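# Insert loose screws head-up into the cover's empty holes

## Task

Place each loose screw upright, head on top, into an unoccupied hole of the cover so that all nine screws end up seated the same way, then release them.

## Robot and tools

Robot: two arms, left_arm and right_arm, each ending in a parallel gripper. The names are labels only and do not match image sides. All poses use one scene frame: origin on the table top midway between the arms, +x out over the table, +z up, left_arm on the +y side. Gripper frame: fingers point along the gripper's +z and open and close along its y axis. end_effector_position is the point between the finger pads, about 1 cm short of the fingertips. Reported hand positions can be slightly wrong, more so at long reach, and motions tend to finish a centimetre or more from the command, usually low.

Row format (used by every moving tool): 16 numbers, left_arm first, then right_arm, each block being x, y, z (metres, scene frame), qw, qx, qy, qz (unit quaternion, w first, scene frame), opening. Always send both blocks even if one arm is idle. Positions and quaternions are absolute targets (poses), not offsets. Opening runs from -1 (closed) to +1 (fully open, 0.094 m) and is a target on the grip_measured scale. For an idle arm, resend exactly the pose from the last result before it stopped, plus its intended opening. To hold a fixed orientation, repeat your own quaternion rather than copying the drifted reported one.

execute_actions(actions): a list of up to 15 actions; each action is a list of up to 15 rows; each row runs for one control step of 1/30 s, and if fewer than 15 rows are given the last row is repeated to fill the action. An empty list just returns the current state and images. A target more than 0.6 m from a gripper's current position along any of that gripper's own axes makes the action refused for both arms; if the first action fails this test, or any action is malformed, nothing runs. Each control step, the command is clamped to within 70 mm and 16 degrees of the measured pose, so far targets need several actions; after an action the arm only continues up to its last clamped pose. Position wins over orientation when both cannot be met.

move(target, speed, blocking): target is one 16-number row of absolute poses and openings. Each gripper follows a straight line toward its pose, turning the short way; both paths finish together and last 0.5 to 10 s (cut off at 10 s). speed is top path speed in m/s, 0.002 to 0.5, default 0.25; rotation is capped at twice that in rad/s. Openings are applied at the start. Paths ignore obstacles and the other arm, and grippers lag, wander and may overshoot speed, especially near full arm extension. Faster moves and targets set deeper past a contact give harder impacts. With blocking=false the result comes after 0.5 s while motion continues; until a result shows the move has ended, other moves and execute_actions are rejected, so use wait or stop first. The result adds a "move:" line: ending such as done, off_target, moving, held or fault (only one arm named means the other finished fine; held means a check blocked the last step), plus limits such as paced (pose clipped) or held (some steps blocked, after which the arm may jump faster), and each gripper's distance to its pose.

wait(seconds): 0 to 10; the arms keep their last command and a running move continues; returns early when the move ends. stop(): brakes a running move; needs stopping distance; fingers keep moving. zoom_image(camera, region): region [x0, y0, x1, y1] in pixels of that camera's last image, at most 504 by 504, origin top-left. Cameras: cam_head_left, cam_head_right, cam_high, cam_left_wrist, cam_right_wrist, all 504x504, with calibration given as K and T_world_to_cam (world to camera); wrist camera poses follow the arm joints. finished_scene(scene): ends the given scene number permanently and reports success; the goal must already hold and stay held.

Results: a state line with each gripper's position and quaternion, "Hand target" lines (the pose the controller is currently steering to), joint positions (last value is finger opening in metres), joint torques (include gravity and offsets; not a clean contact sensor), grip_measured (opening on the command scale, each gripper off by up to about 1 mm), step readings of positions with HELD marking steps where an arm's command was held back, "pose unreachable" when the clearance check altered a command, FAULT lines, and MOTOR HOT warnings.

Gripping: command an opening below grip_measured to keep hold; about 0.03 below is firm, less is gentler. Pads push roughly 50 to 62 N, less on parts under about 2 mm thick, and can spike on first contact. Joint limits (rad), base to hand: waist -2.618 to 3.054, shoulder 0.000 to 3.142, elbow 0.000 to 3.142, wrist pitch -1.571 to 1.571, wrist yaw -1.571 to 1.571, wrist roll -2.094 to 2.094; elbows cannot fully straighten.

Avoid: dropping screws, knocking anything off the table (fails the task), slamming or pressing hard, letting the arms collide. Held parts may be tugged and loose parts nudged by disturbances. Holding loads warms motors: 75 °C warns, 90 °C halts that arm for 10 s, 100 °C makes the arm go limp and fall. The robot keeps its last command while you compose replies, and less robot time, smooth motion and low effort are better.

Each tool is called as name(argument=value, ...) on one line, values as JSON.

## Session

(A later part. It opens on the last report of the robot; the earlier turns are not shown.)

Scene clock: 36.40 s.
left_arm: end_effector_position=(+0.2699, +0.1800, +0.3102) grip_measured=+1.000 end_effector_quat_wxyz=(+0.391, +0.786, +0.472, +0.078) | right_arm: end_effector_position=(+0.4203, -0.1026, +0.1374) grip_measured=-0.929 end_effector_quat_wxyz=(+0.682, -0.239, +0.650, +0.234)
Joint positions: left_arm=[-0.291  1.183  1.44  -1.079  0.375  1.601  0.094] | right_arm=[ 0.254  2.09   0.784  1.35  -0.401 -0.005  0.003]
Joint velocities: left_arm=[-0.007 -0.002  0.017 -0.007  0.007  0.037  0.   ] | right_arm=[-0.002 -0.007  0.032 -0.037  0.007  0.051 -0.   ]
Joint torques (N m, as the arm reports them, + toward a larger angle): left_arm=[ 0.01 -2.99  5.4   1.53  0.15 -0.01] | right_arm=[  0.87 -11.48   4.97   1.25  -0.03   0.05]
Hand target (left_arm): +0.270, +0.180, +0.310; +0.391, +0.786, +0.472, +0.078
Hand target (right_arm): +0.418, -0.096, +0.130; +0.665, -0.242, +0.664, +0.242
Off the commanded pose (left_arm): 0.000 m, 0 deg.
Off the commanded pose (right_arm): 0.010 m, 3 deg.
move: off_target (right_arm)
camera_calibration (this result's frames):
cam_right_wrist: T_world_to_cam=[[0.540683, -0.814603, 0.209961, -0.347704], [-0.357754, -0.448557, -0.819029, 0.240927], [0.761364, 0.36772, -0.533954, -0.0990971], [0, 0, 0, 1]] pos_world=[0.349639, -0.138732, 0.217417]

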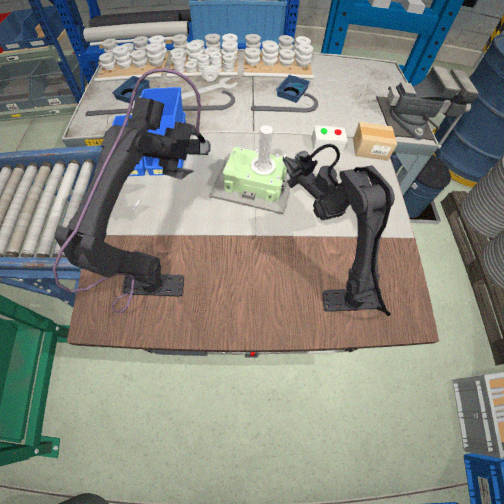

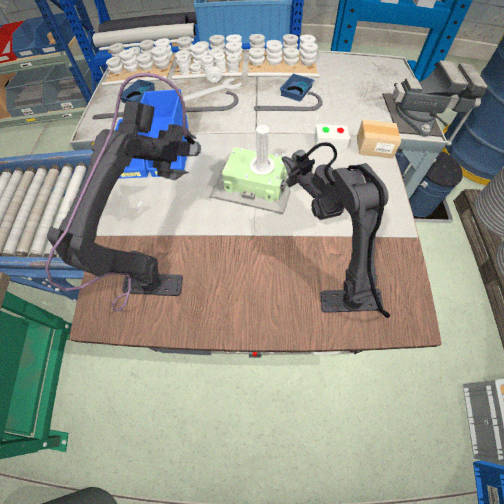

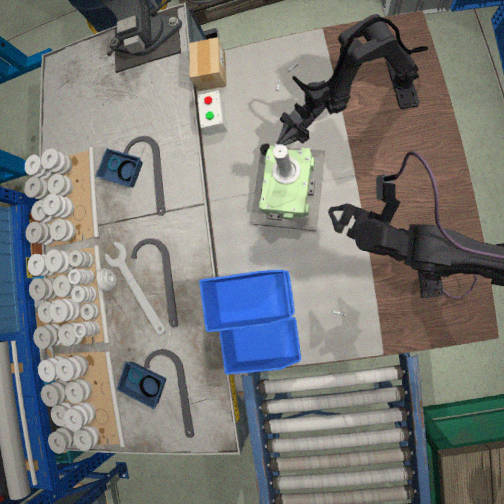

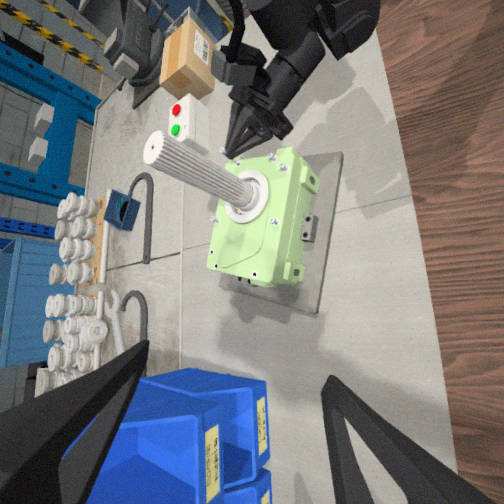

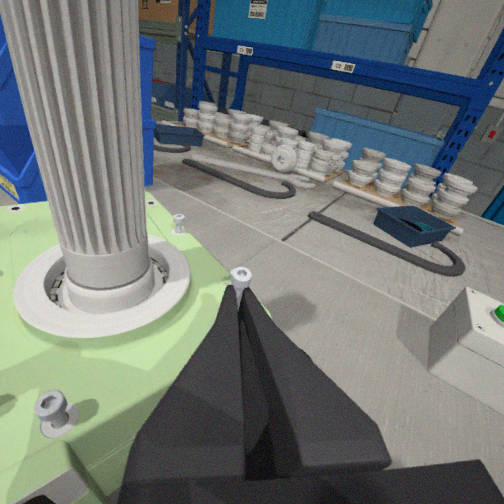

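move(target=[0.2699,0.18,0.31,0.391,0.786,0.472,0.078,1, 0.418,-0.090,0.125,0.6645,-0.2418,0.6645,0.2418,-1], speed=0.01)

zoom_image(camera="cam_left_wrist", region=[190, 100, 290, 200])

Scene clock: 39.17 s.
left_arm: end_effector_position=(+0.2699, +0.1800, +0.3102) grip_measured=+1.000 end_effector_quat_wxyz=(+0.391, +0.786, +0.472, +0.078) | right_arm: end_effector_position=(+0.4201, -0.0997, +0.1375) grip_measured=-0.929 end_effector_quat_wxyz=(+0.683, -0.236, +0.651, +0.231)
Joint positions: left_arm=[-0.291  1.183  1.44  -1.079  0.375  1.601  0.094] | right_arm=[ 0.267  2.09   0.784  1.351 -0.378 -0.005  0.003]
Joint velocities: left_arm=[-0.007  0.007 -0.022 -0.037 -0.037  0.022  0.   ] | right_arm=[ 0.007  0.002 -0.002 -0.066 -0.022 -0.051  0.001]
Joint torques (N m, as the arm reports them, + toward a larger angle): left_arm=[-0.01 -2.97  5.37  1.53  0.16 -0.01] | right_arm=[ 1.09 -9.7   5.48  1.4  -0.08  0.05]
Hand target (left_arm): +0.270, +0.180, +0.310; +0.391, +0.786, +0.472, +0.078
Hand target (right_arm): +0.418, -0.090, +0.125; +0.665, -0.242, +0.664, +0.242
Off the commanded pose (left_arm): 0.000 m, 0 deg.
Off the commanded pose (right_arm): 0.016 m, 3 deg.
move: off_target (right_arm)
camera_calibration (this result's frames):
cam_right_wrist: T_world_to_cam=[[0.532889, -0.819933, 0.20914, -0.342372], [-0.361933, -0.444265, -0.819533, 0.244548], [0.764875, 0.361025, -0.533504, -0.102133], [0, 0, 0, 1]] pos_world=[0.349075, -0.135206, 0.21753]

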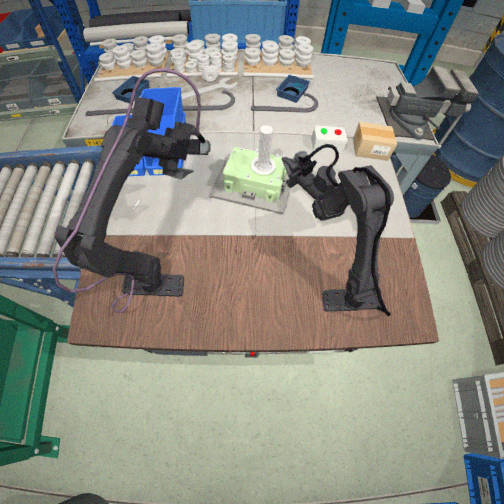

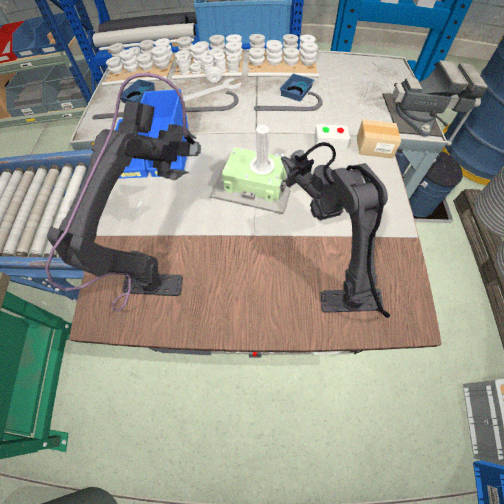

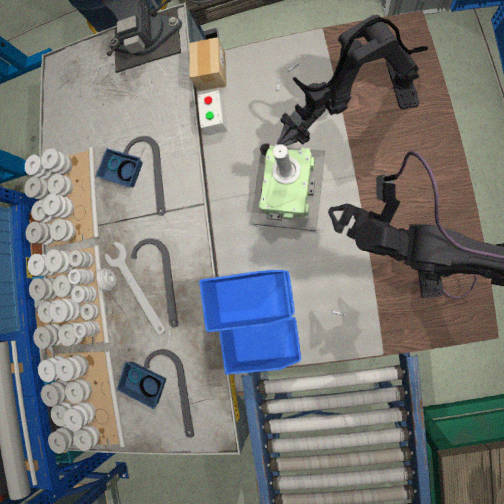

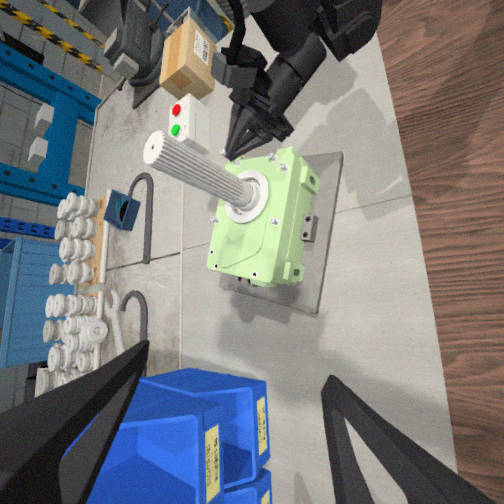

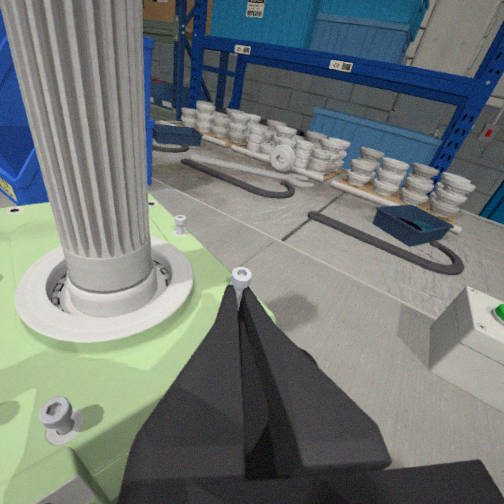

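Region (190, 100, 290, 200) of cam_left_wrist's 504x504 image, scaled by 5.040, with more detail than that image has.

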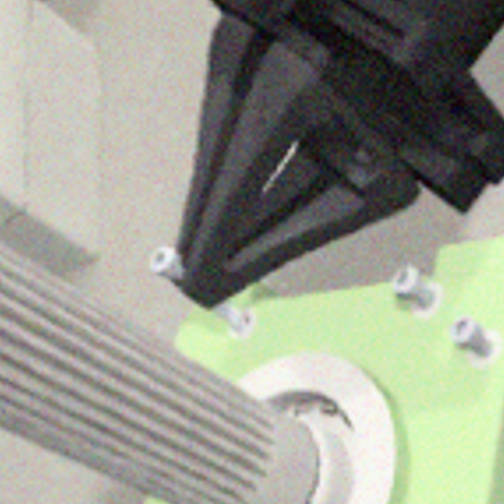

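On the hole. Try pressing down, holding xy.

move(target=[0.2699,0.18,0.31,0.391,0.786,0.472,0.078,1, 0.42,-0.0997,0.115,0.6645,-0.2418,0.6645,0.2418,-1], speed=0.01)

zoom_image(camera="cam_left_wrist", region=[190, 100, 290, 200])

Scene clock: 42.10 s.
left_arm: end_effector_position=(+0.2699, +0.1800, +0.3102) grip_measured=+1.000 end_effector_quat_wxyz=(+0.391, +0.786, +0.472, +0.078) | right_arm: end_effector_position=(+0.4175, -0.0973, +0.1374) grip_measured=-0.929 end_effector_quat_wxyz=(+0.686, -0.244, +0.642, +0.239)
Joint positions: left_arm=[-0.291  1.183  1.44  -1.079  0.375  1.601  0.094] | right_arm=[ 0.263  2.105  0.784  1.382 -0.406 -0.005  0.003]
Joint velocities: left_arm=[-0.002 -0.017 -0.022 -0.022 -0.125  0.037  0.   ] | right_arm=[-0.007 -0.002 -0.012 -0.007 -0.022 -0.022 -0.   ]
Joint torques (N m, as the arm reports them, + toward a larger angle): left_arm=[-0.01 -2.98  5.39  1.54  0.16 -0.01] | right_arm=[-0.54 -8.08  4.84  1.5  -0.07  0.06]
Hand target (left_arm): +0.270, +0.180, +0.310; +0.391, +0.786, +0.472, +0.078
Hand target (right_arm): +0.419, -0.100, +0.115; +0.665, -0.241, +0.664, +0.242
Off the commanded pose (left_arm): 0.000 m, 0 deg.
Off the commanded pose (right_arm): 0.023 m, 4 deg.
move: off_target (right_arm)
camera_calibration (this result's frames):
cam_right_wrist: T_world_to_cam=[[0.549612, -0.80724, 0.215151, -0.345584], [-0.337586, -0.450175, -0.826667, 0.234826], [0.764174, 0.381714, -0.519935, -0.100637], [0, 0, 0, 1]] pos_world=[0.346116, -0.134841, 0.216151]

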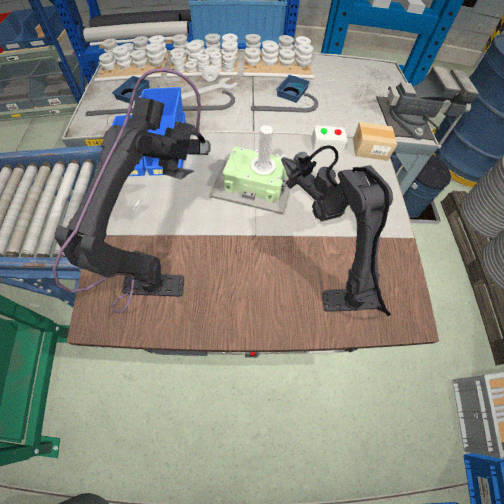

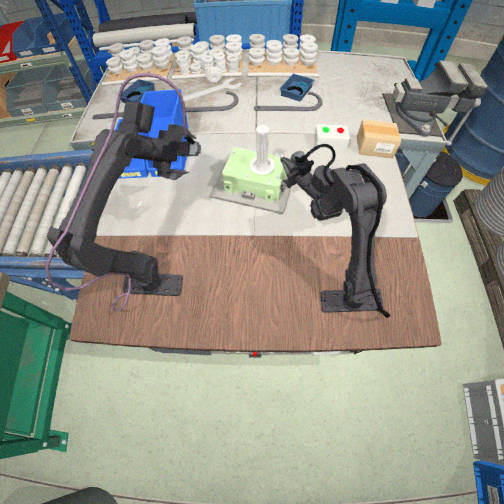

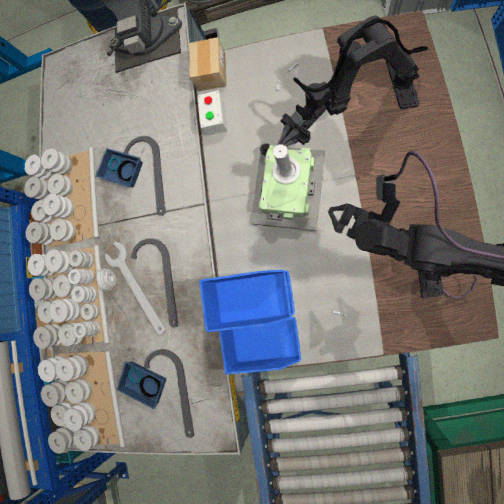

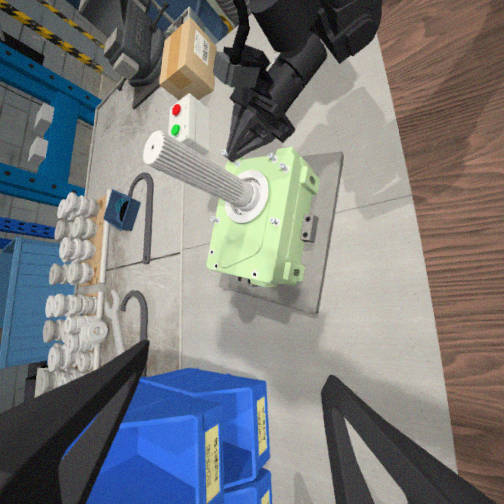

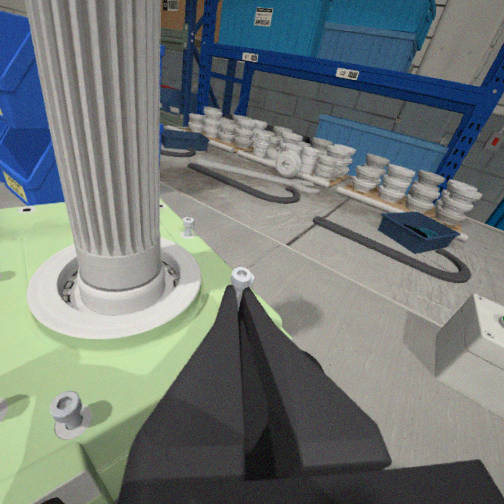

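Region (190, 100, 290, 200) of cam_left_wrist's 504x504 image, scaled by 5.040, with more detail than that image has.

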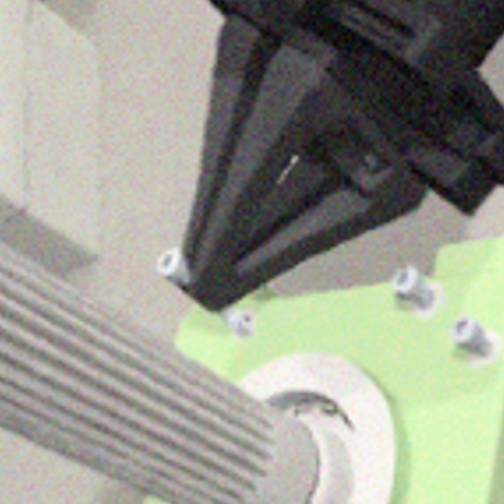

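move(target=[0.2699,0.18,0.31,0.391,0.786,0.472,0.078,1, 0.424,-0.103,0.136,0.6645,-0.2418,0.6645,0.2418,-1], speed=0.01)

zoom_image(camera="cam_left_wrist", region=[190, 100, 290, 200])

Scene clock: 45.63 s.
left_arm: end_effector_position=(+0.2699, +0.1800, +0.3102) grip_measured=+1.000 end_effector_quat_wxyz=(+0.391, +0.786, +0.472, +0.078) | right_arm: end_effector_position=(+0.4180, -0.0982, +0.1373) grip_measured=-0.929 end_effector_quat_wxyz=(+0.675, -0.248, +0.651, +0.245)
Joint positions: left_arm=[-0.291  1.183  1.44  -1.079  0.375  1.601  0.094] | right_arm=[ 0.254  2.082  0.788  1.327 -0.431 -0.003  0.003]
Joint velocities: left_arm=[ 0.002  0.027 -0.002  0.022  0.037 -0.007  0.   ] | right_arm=[ 0.007  0.007  0.002 -0.037 -0.007 -0.022  0.   ]
Joint torques (N m, as the arm reports them, + toward a larger angle): left_arm=[ 0.   -2.98  5.38  1.53  0.16  0.  ] | right_arm=[ -0.72 -11.98   6.16   1.18   0.05   0.04]
Hand target (left_arm): +0.270, +0.180, +0.310; +0.391, +0.786, +0.472, +0.078
Hand target (right_arm): +0.424, -0.103, +0.136; +0.665, -0.241, +0.664, +0.242
Off the commanded pose (left_arm): 0.000 m, 0 deg.
Off the commanded pose (right_arm): 0.008 m, 2 deg.
move: done
camera_calibration (this result's frames):
cam_right_wrist: T_world_to_cam=[[0.567028, -0.797554, 0.20588, -0.351648], [-0.353313, -0.461283, -0.813872, 0.238215], [0.744076, 0.388748, -0.543347, -0.088361], [0, 0, 0, 1]] pos_world=[0.349306, -0.136223, 0.218263]

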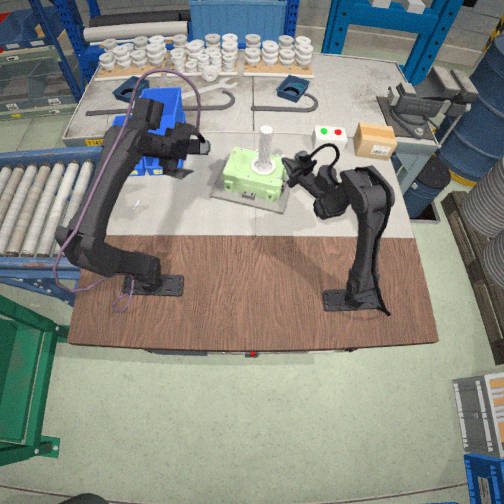

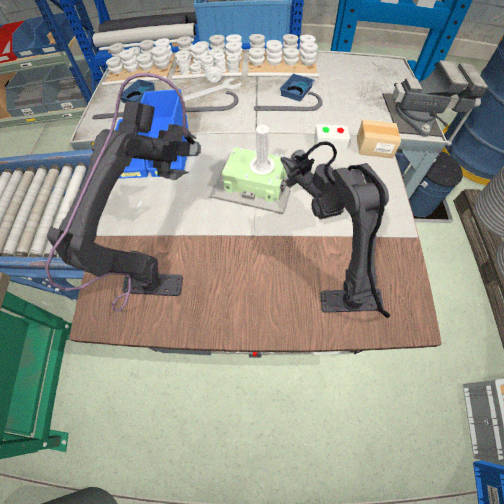

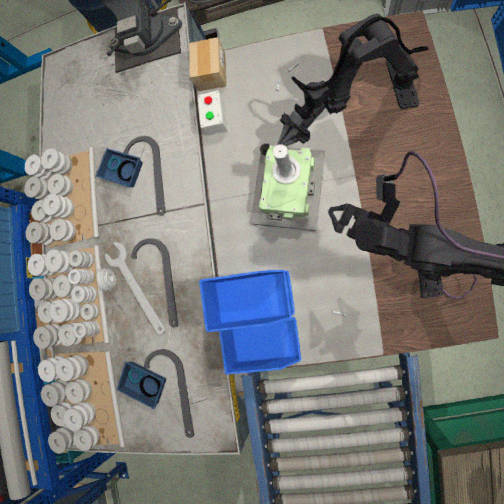

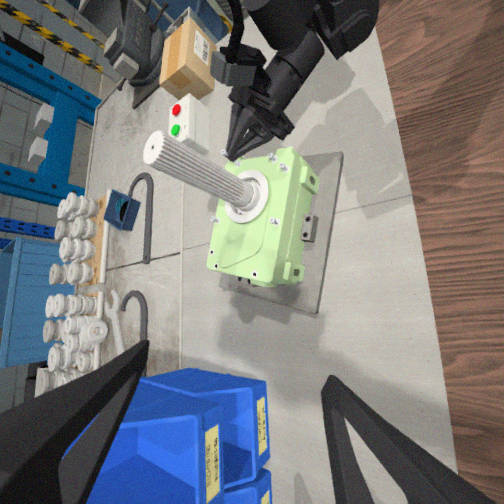

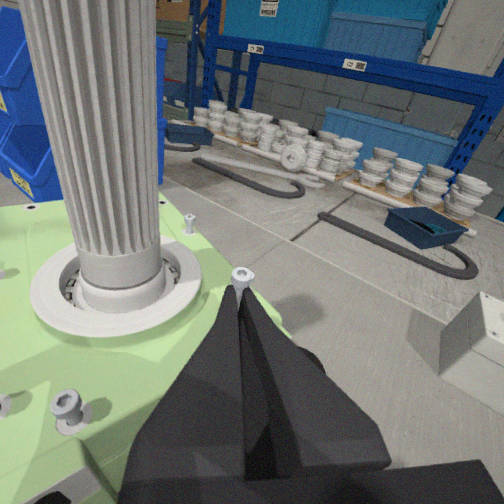

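Region (190, 100, 290, 200) of cam_left_wrist's 504x504 image, scaled by 5.040, with more detail than that image has.

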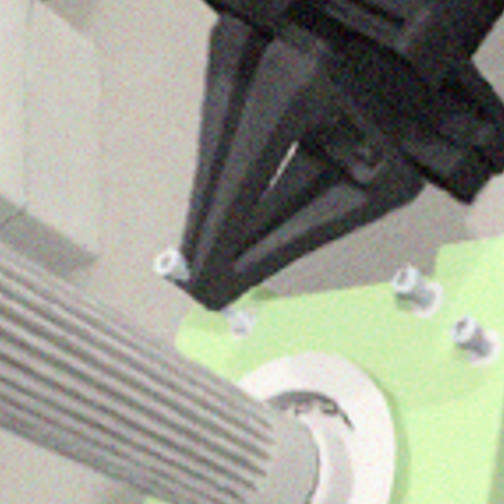

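move(target=[0.2699,0.18,0.31,0.391,0.786,0.472,0.078,1, 0.43,-0.108,0.136,0.6645,-0.2418,0.6645,0.2418,-1], speed=0.01)

zoom_image(camera="cam_left_wrist", region=[190, 100, 290, 200])

Scene clock: 47.87 s.
left_arm: end_effector_position=(+0.2699, +0.1800, +0.3102) grip_measured=+1.000 end_effector_quat_wxyz=(+0.391, +0.786, +0.472, +0.078) | right_arm: end_effector_position=(+0.4217, -0.1011, +0.1321) grip_measured=-0.929 end_effector_quat_wxyz=(+0.663, -0.250, +0.661, +0.248)
Joint positions: left_arm=[-0.291  1.183  1.44  -1.079  0.375  1.601  0.094] | right_arm=[ 0.239  2.082  0.804  1.281 -0.454 -0.003  0.003]
Joint velocities: left_arm=[ 0.002  0.002 -0.017  0.007  0.007  0.037  0.   ] | right_arm=[-0.017 -0.012 -0.012 -0.007 -0.022  0.022 -0.   ]
Joint torques (N m, as the arm reports them, + toward a larger angle): left_arm=[-0.02 -2.98  5.4   1.54  0.16 -0.01] | right_arm=[ -0.91 -11.37   6.55   1.54   0.1    0.03]
Hand target (left_arm): +0.270, +0.180, +0.310; +0.391, +0.786, +0.472, +0.078
Hand target (right_arm): +0.430, -0.108, +0.136; +0.665, -0.242, +0.664, +0.242
Off the commanded pose (left_arm): 0.000 m, 0 deg.
Off the commanded pose (right_arm): 0.011 m, 1 deg.
move: off_target (right_arm)
camera_calibration (this result's frames):
cam_right_wrist: T_world_to_cam=[[0.579645, -0.790982, 0.195852, -0.358326], [-0.373297, -0.4714, -0.799019, 0.239375], [0.724334, 0.390036, -0.568517, -0.0811022], [0, 0, 0, 1]] pos_world=[0.355805, -0.138956, 0.215336]

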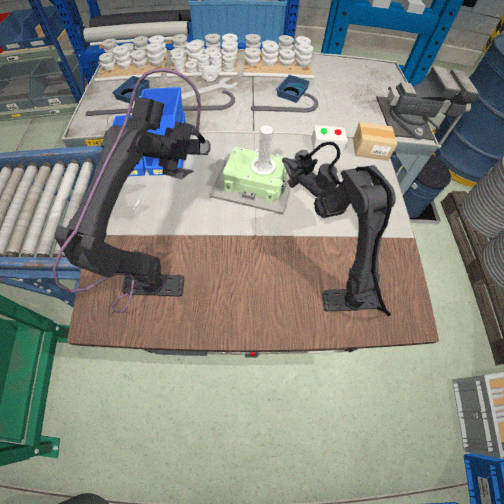

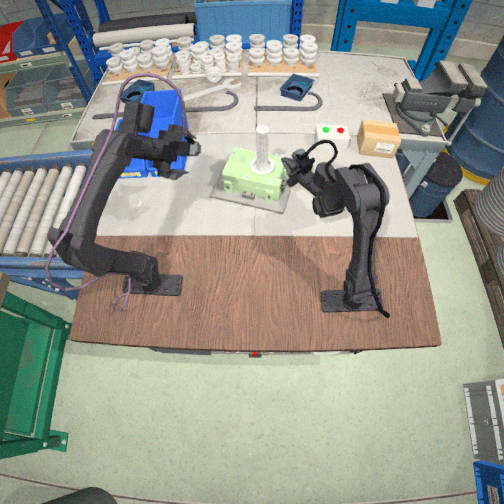

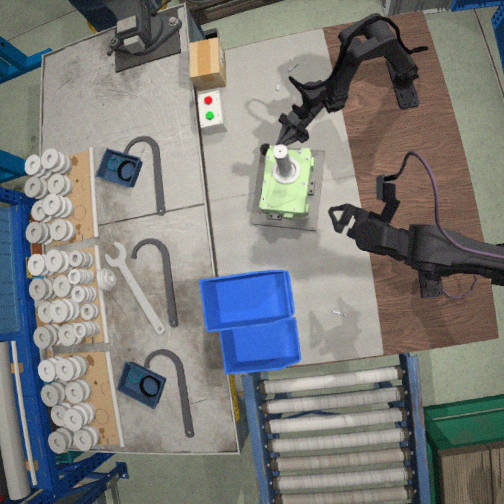

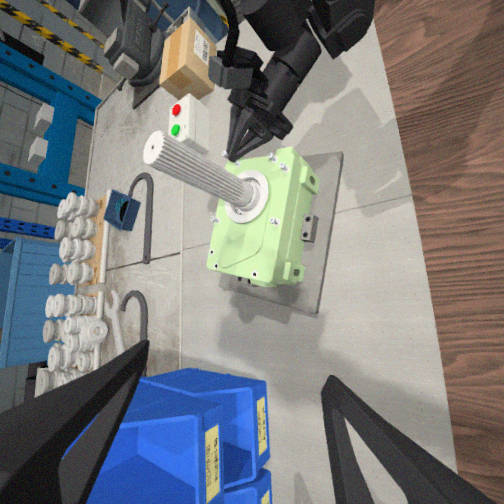

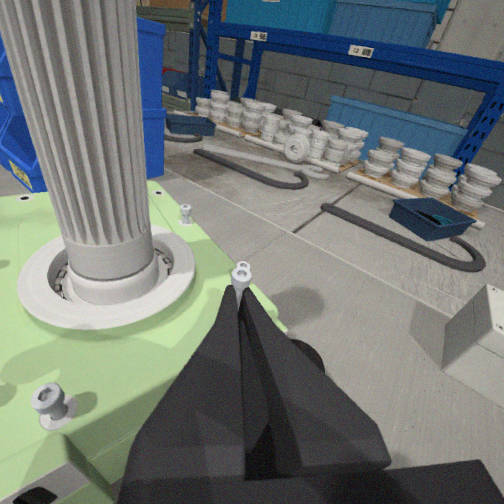

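Region (190, 100, 290, 200) of cam_left_wrist's 504x504 image, scaled by 5.040, with more detail than that image has.

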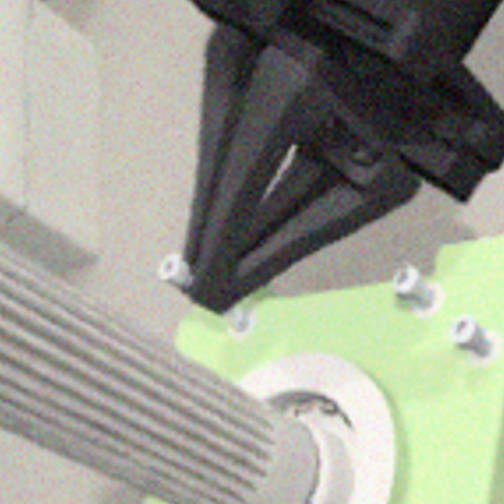

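It dropped in. Lower a bit, release.

move(target=[0.2699,0.18,0.31,0.391,0.786,0.472,0.078,1, 0.4217,-0.1011,0.12,0.6645,-0.2418,0.6645,0.2418,-1], speed=0.01)

move(target=[0.2699,0.18,0.31,0.391,0.786,0.472,0.078,1, 0.4217,-0.1011,0.125,0.6645,-0.2418,0.6645,0.2418,-0.5])

zoom_image(camera="cam_left_wrist", region=[190, 100, 290, 200])

Scene clock: 49.40 s.
left_arm: end_effector_position=(+0.2699, +0.1800, +0.3102) grip_measured=+1.000 end_effector_quat_wxyz=(+0.391, +0.786, +0.472, +0.078) | right_arm: end_effector_position=(+0.4218, -0.1007, +0.1362) grip_measured=-0.929 end_effector_quat_wxyz=(+0.675, -0.251, +0.649, +0.247)
Joint positions: left_arm=[-0.291  1.183  1.44  -1.079  0.375  1.601  0.094] | right_arm=[ 0.241  2.096  0.804  1.327 -0.45  -0.003  0.003]
Joint velocities: left_arm=[-0.002 -0.002 -0.017  0.007 -0.037  0.066  0.   ] | right_arm=[-0.012  0.017  0.002 -0.037 -0.022 -0.051 -0.002]
Joint torques (N m, as the arm reports them, + toward a larger angle): left_arm=[ 0.   -2.99  5.39  1.54  0.16 -0.01] | right_arm=[ 0.56 -8.79  3.98  1.76  0.27  0.02]
Hand target (left_arm): +0.270, +0.180, +0.310; +0.391, +0.786, +0.472, +0.078
Hand target (right_arm): +0.421, -0.101, +0.120; +0.665, -0.242, +0.664, +0.241
Off the commanded pose (left_arm): 0.000 m, 0 deg.
Off the commanded pose (right_arm): 0.016 m, 2 deg.
move: off_target (right_arm)
camera_calibration (this result's frames):
cam_right_wrist: T_world_to_cam=[[0.571686, -0.793864, 0.207255, -0.357389], [-0.348378, -0.463572, -0.814699, 0.235369], [0.742838, 0.393549, -0.541582, -0.0901126], [0, 0, 0, 1]] pos_world=[0.35325, -0.139144, 0.217022]

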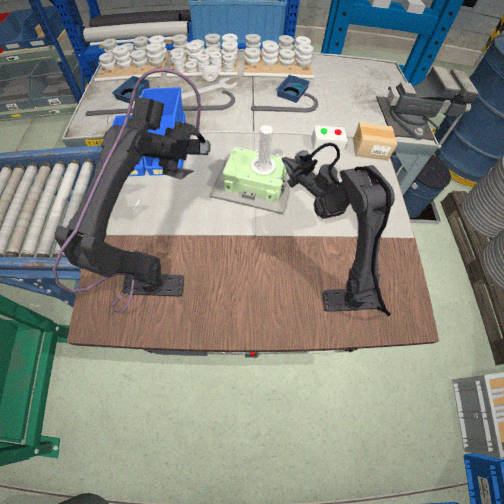

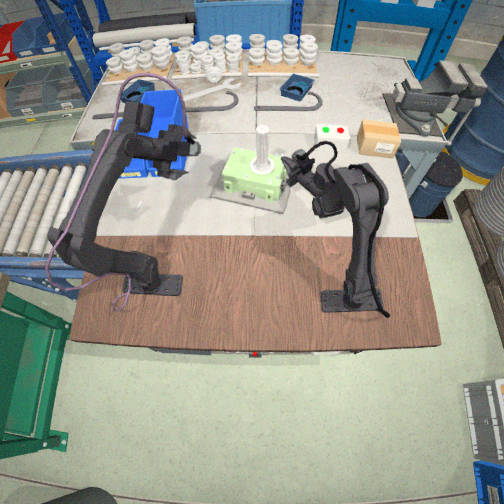

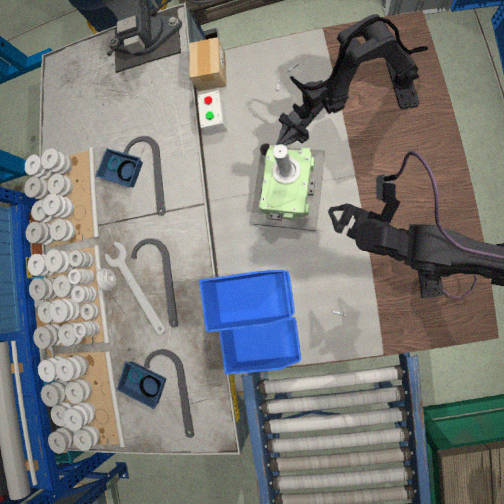

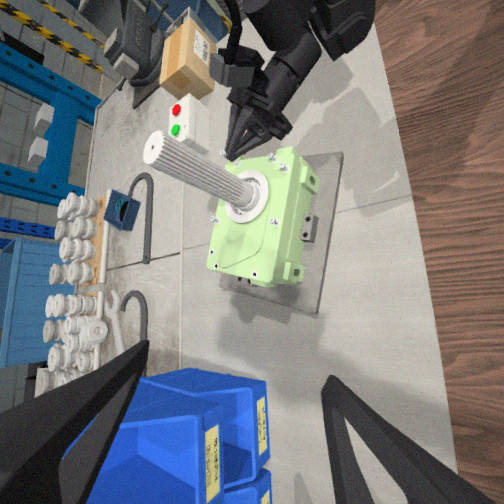

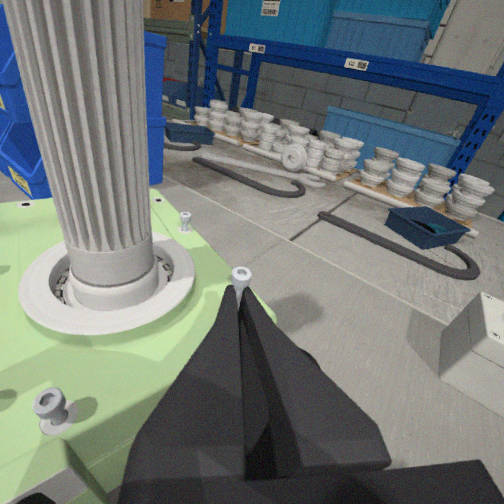

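Scene clock: 50.10 s.
left_arm: end_effector_position=(+0.2699, +0.1800, +0.3102) grip_measured=+1.000 end_effector_quat_wxyz=(+0.391, +0.786, +0.472, +0.078) | right_arm: end_effector_position=(+0.4243, -0.1036, +0.1364) grip_measured=-0.502 end_effector_quat_wxyz=(+0.677, -0.243, +0.651, +0.240)
Joint positions: left_arm=[-0.291  1.183  1.44  -1.079  0.375  1.601  0.094] | right_arm=[ 0.241  2.096  0.804  1.328 -0.429 -0.003  0.023]
Joint velocities: left_arm=[ 0.012 -0.007 -0.007  0.007 -0.007  0.037  0.   ] | right_arm=[-0.002  0.012 -0.017 -0.022  0.022  0.022 -0.   ]
Joint torques (N m, as the arm reports them, + toward a larger angle): left_arm=[-0.02 -2.98  5.38  1.53  0.16 -0.02] | right_arm=[  0.59 -10.24   4.11   1.6    0.08   0.03]
Hand target (left_arm): +0.270, +0.180, +0.310; +0.391, +0.786, +0.472, +0.078
Hand target (right_arm): +0.422, -0.101, +0.125; +0.665, -0.242, +0.664, +0.242
Off the commanded pose (left_arm): 0.000 m, 0 deg.
Off the commanded pose (right_arm): 0.012 m, 2 deg.
move: off_target (right_arm)
camera_calibration (this result's frames):
cam_right_wrist: T_world_to_cam=[[0.554573, -0.80606, 0.206679, -0.355053], [-0.358052, -0.455349, -0.815141, 0.240025], [0.751164, 0.378054, -0.541136, -0.0959305], [0, 0, 0, 1]] pos_world=[0.354904, -0.140631, 0.217125]

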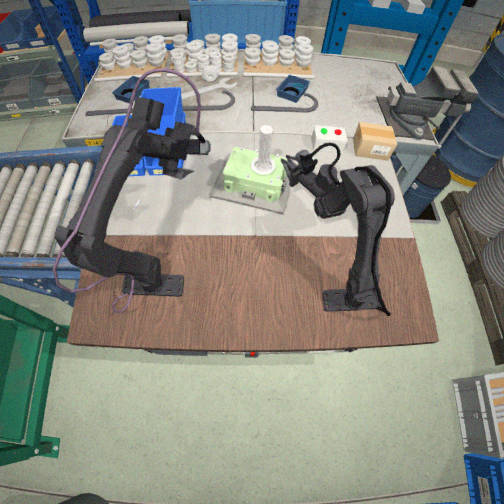

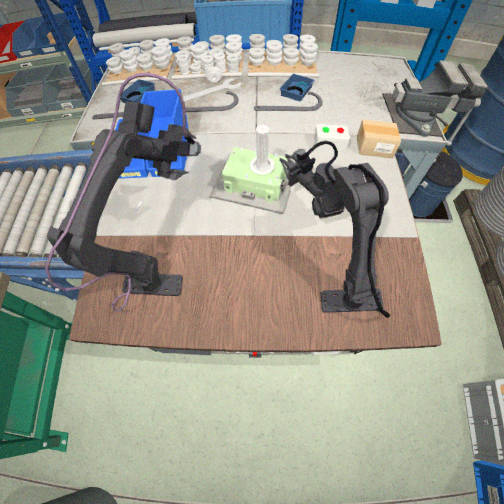

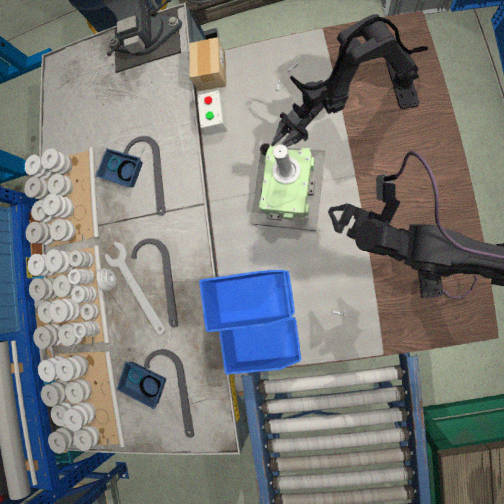

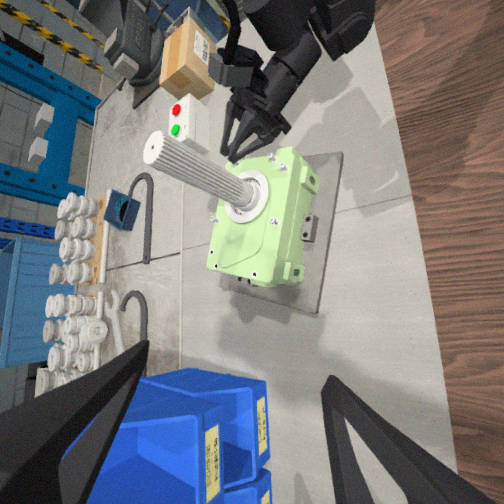

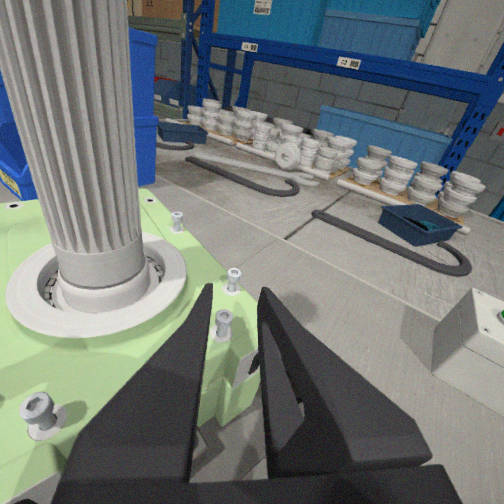

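Region (190, 100, 290, 200) of cam_left_wrist's 504x504 image, scaled by 5.040, with more detail than that image has.

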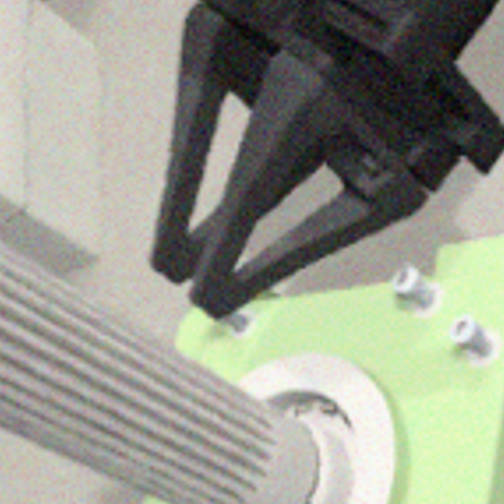

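move(target=[0.2699,0.18,0.31,0.391,0.786,0.472,0.078,1, 0.40,-0.12,0.2,0.6645,-0.2418,0.6645,0.2418,1], speed=0.1)

move(target=[0.292,0.445,0.15,0,1,0,0,1, 0.367,-0.394,0.15,0,0.707,0.707,0,1])

Scene clock: 51.67 s.
left_arm: end_effector_position=(+0.2699, +0.1800, +0.3102) grip_measured=+1.000 end_effector_quat_wxyz=(+0.391, +0.786, +0.472, +0.078) | right_arm: end_effector_position=(+0.4023, -0.1148, +0.1993) grip_measured=+1.000 end_effector_quat_wxyz=(+0.668, -0.244, +0.660, +0.242)
Joint positions: left_arm=[-0.291  1.183  1.44  -1.079  0.375  1.601  0.094] | right_arm=[ 0.223  1.787  0.753  1.045 -0.452 -0.002  0.094]
Joint velocities: left_arm=[ 0.002  0.007 -0.002  0.066 -0.022  0.037  0.   ] | right_arm=[ 0.002  0.007  0.002 -0.007  0.037  0.007  0.   ]
Joint torques (N m, as the arm reports them, + toward a larger angle): left_arm=[-0.02 -2.96  5.39  1.54  0.16 -0.01] | right_arm=[ -0.64 -10.75   5.14   1.61  -0.06   0.03]
Hand target (left_arm): +0.270, +0.180, +0.310; +0.391, +0.786, +0.472, +0.078
Hand target (right_arm): +0.400, -0.120, +0.200; +0.664, -0.242, +0.664, +0.242
Off the commanded pose (left_arm): 0.000 m, 0 deg.
Off the commanded pose (right_arm): 0.006 m, 1 deg.
move: done
camera_calibration (this result's frames):
cam_right_wrist: T_world_to_cam=[[0.56344, -0.801949, 0.198525, -0.366372], [-0.375254, -0.462506, -0.803289, 0.281995], [0.736016, 0.378108, -0.561529, -0.0309408], [0, 0, 0, 1]] pos_world=[0.335021, -0.151688, 0.281884]

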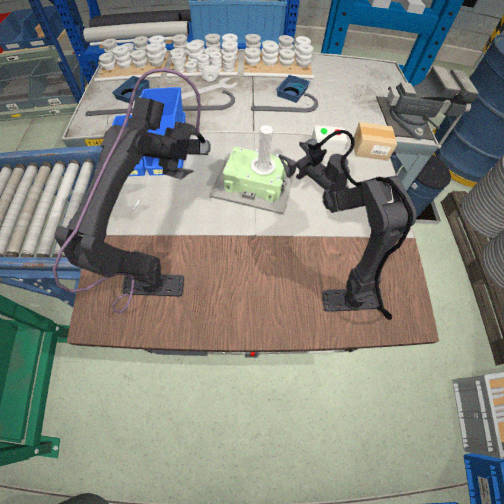

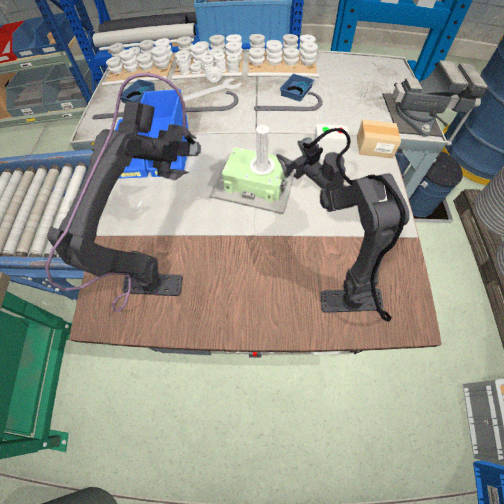

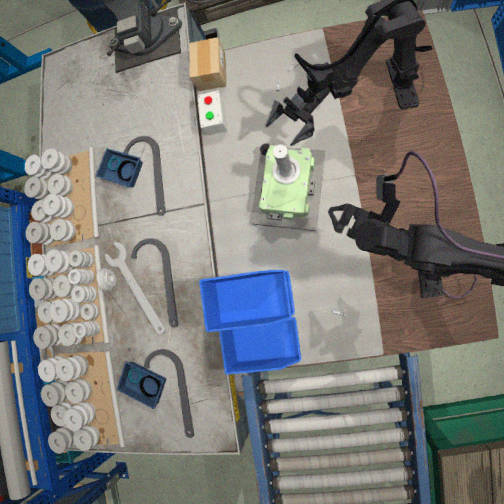

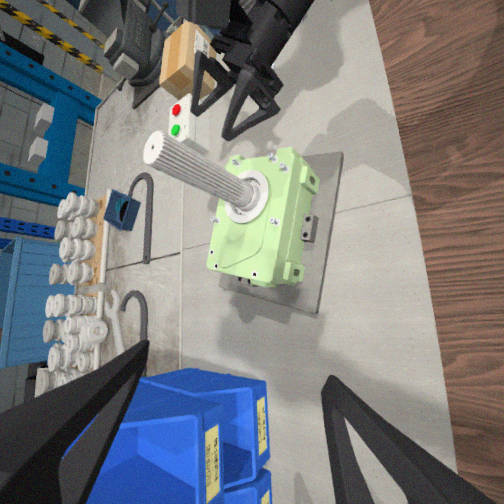

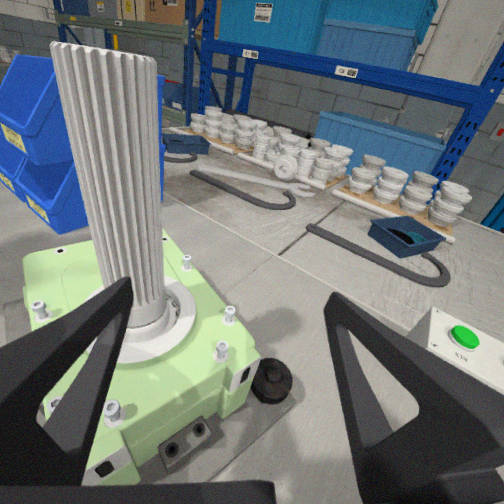

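Scene clock: 59.17 s.
left_arm: end_effector_position=(+0.2892, +0.4450, +0.1467) grip_measured=+1.000 end_effector_quat_wxyz=(-0.311, +0.830, +0.462, +0.027) | right_arm: end_effector_position=(+0.3663, -0.3916, +0.1490) grip_measured=+1.000 end_effector_quat_wxyz=(+0.008, +0.707, +0.707, +0.012)
Joint positions: left_arm=[ 0.061  1.872  1.581 -1.545 -0.584  2.089  0.094] | right_arm=[-0.226  2.176  2.182 -1.55  -0.01   1.373  0.094]
Joint velocities: left_arm=[-0.022  0.007  0.012 -0.037  0.007  0.022  0.   ] | right_arm=[-0.002  0.012 -0.017  0.007 -0.037 -0.051  0.   ]
Joint torques (N m, as the arm reports them, + toward a larger angle): left_arm=[-0.98 -7.09  6.8  -0.48 -0.48  0.04] | right_arm=[ -0.24 -11.65   7.99   0.19   0.     0.05]
Hand target (left_arm): +0.293, +0.444, +0.152; -0.319, +0.833, +0.451, +0.029
Hand target (right_arm): +0.367, -0.393, +0.149; +0.006, +0.710, +0.704, +0.010
Off the commanded pose (left_arm): 0.004 m, 68 deg; orientation clipped at the last step of the last action.
Off the commanded pose (right_arm): 0.003 m, 2 deg.
joint sent to its limit (left arm) — the command would take joint 4 (wrist pitch) past its lower limit and joint 6 (wrist roll) past its upper limit, so those joints were sent only as far as their limits.
joint sent to its limit (right arm) — the command would take joint 4 (wrist pitch) past its lower limit, so that joint was sent only as far as its limit.
move: off_target (left_arm); limits=paced
camera_calibration (this result's frames):
cam_left_wrist: T_world_to_cam=[[-0.902688, 0.184388, 0.388787, 0.119526], [0.41898, 0.582487, 0.696538, -0.416326], [-0.09803, 0.79165, -0.603059, -0.116759], [0, 0, 0, 1]] pos_world=[0.270881, 0.312898, 0.173104]
cam_right_wrist: T_world_to_cam=[[-0.979622, -0.19248, 0.0573805, 0.266867], [-0.12156, 0.795605, 0.593495, 0.291772], [-0.159888, 0.574426, -0.802789, 0.512936], [0, 0, 0, 1]] pos_world=[0.37891, -0.475412, 0.223301]

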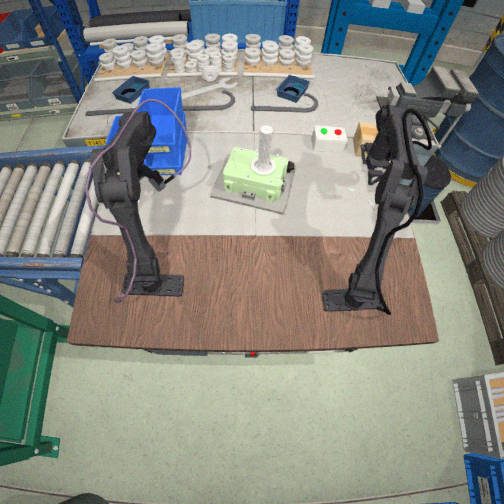

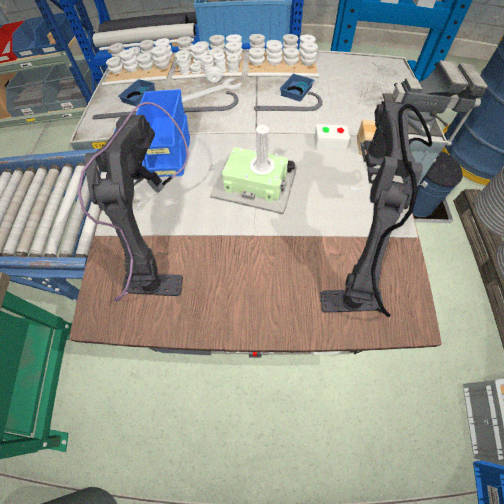

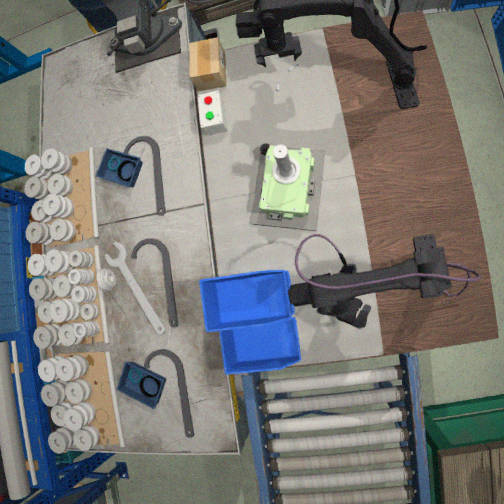

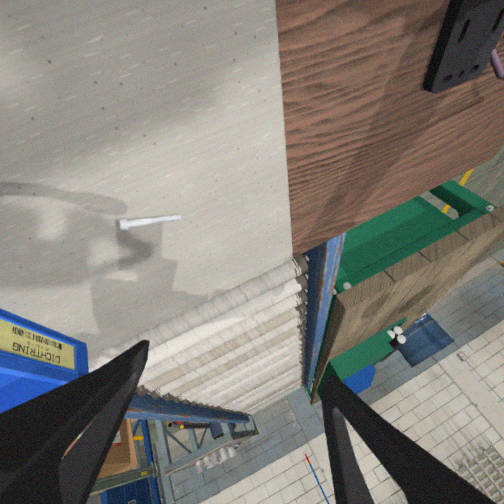

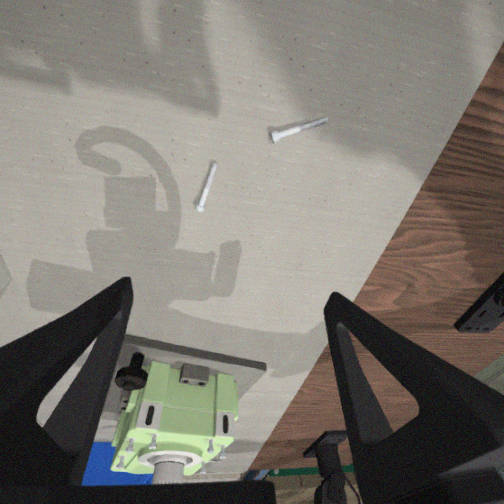

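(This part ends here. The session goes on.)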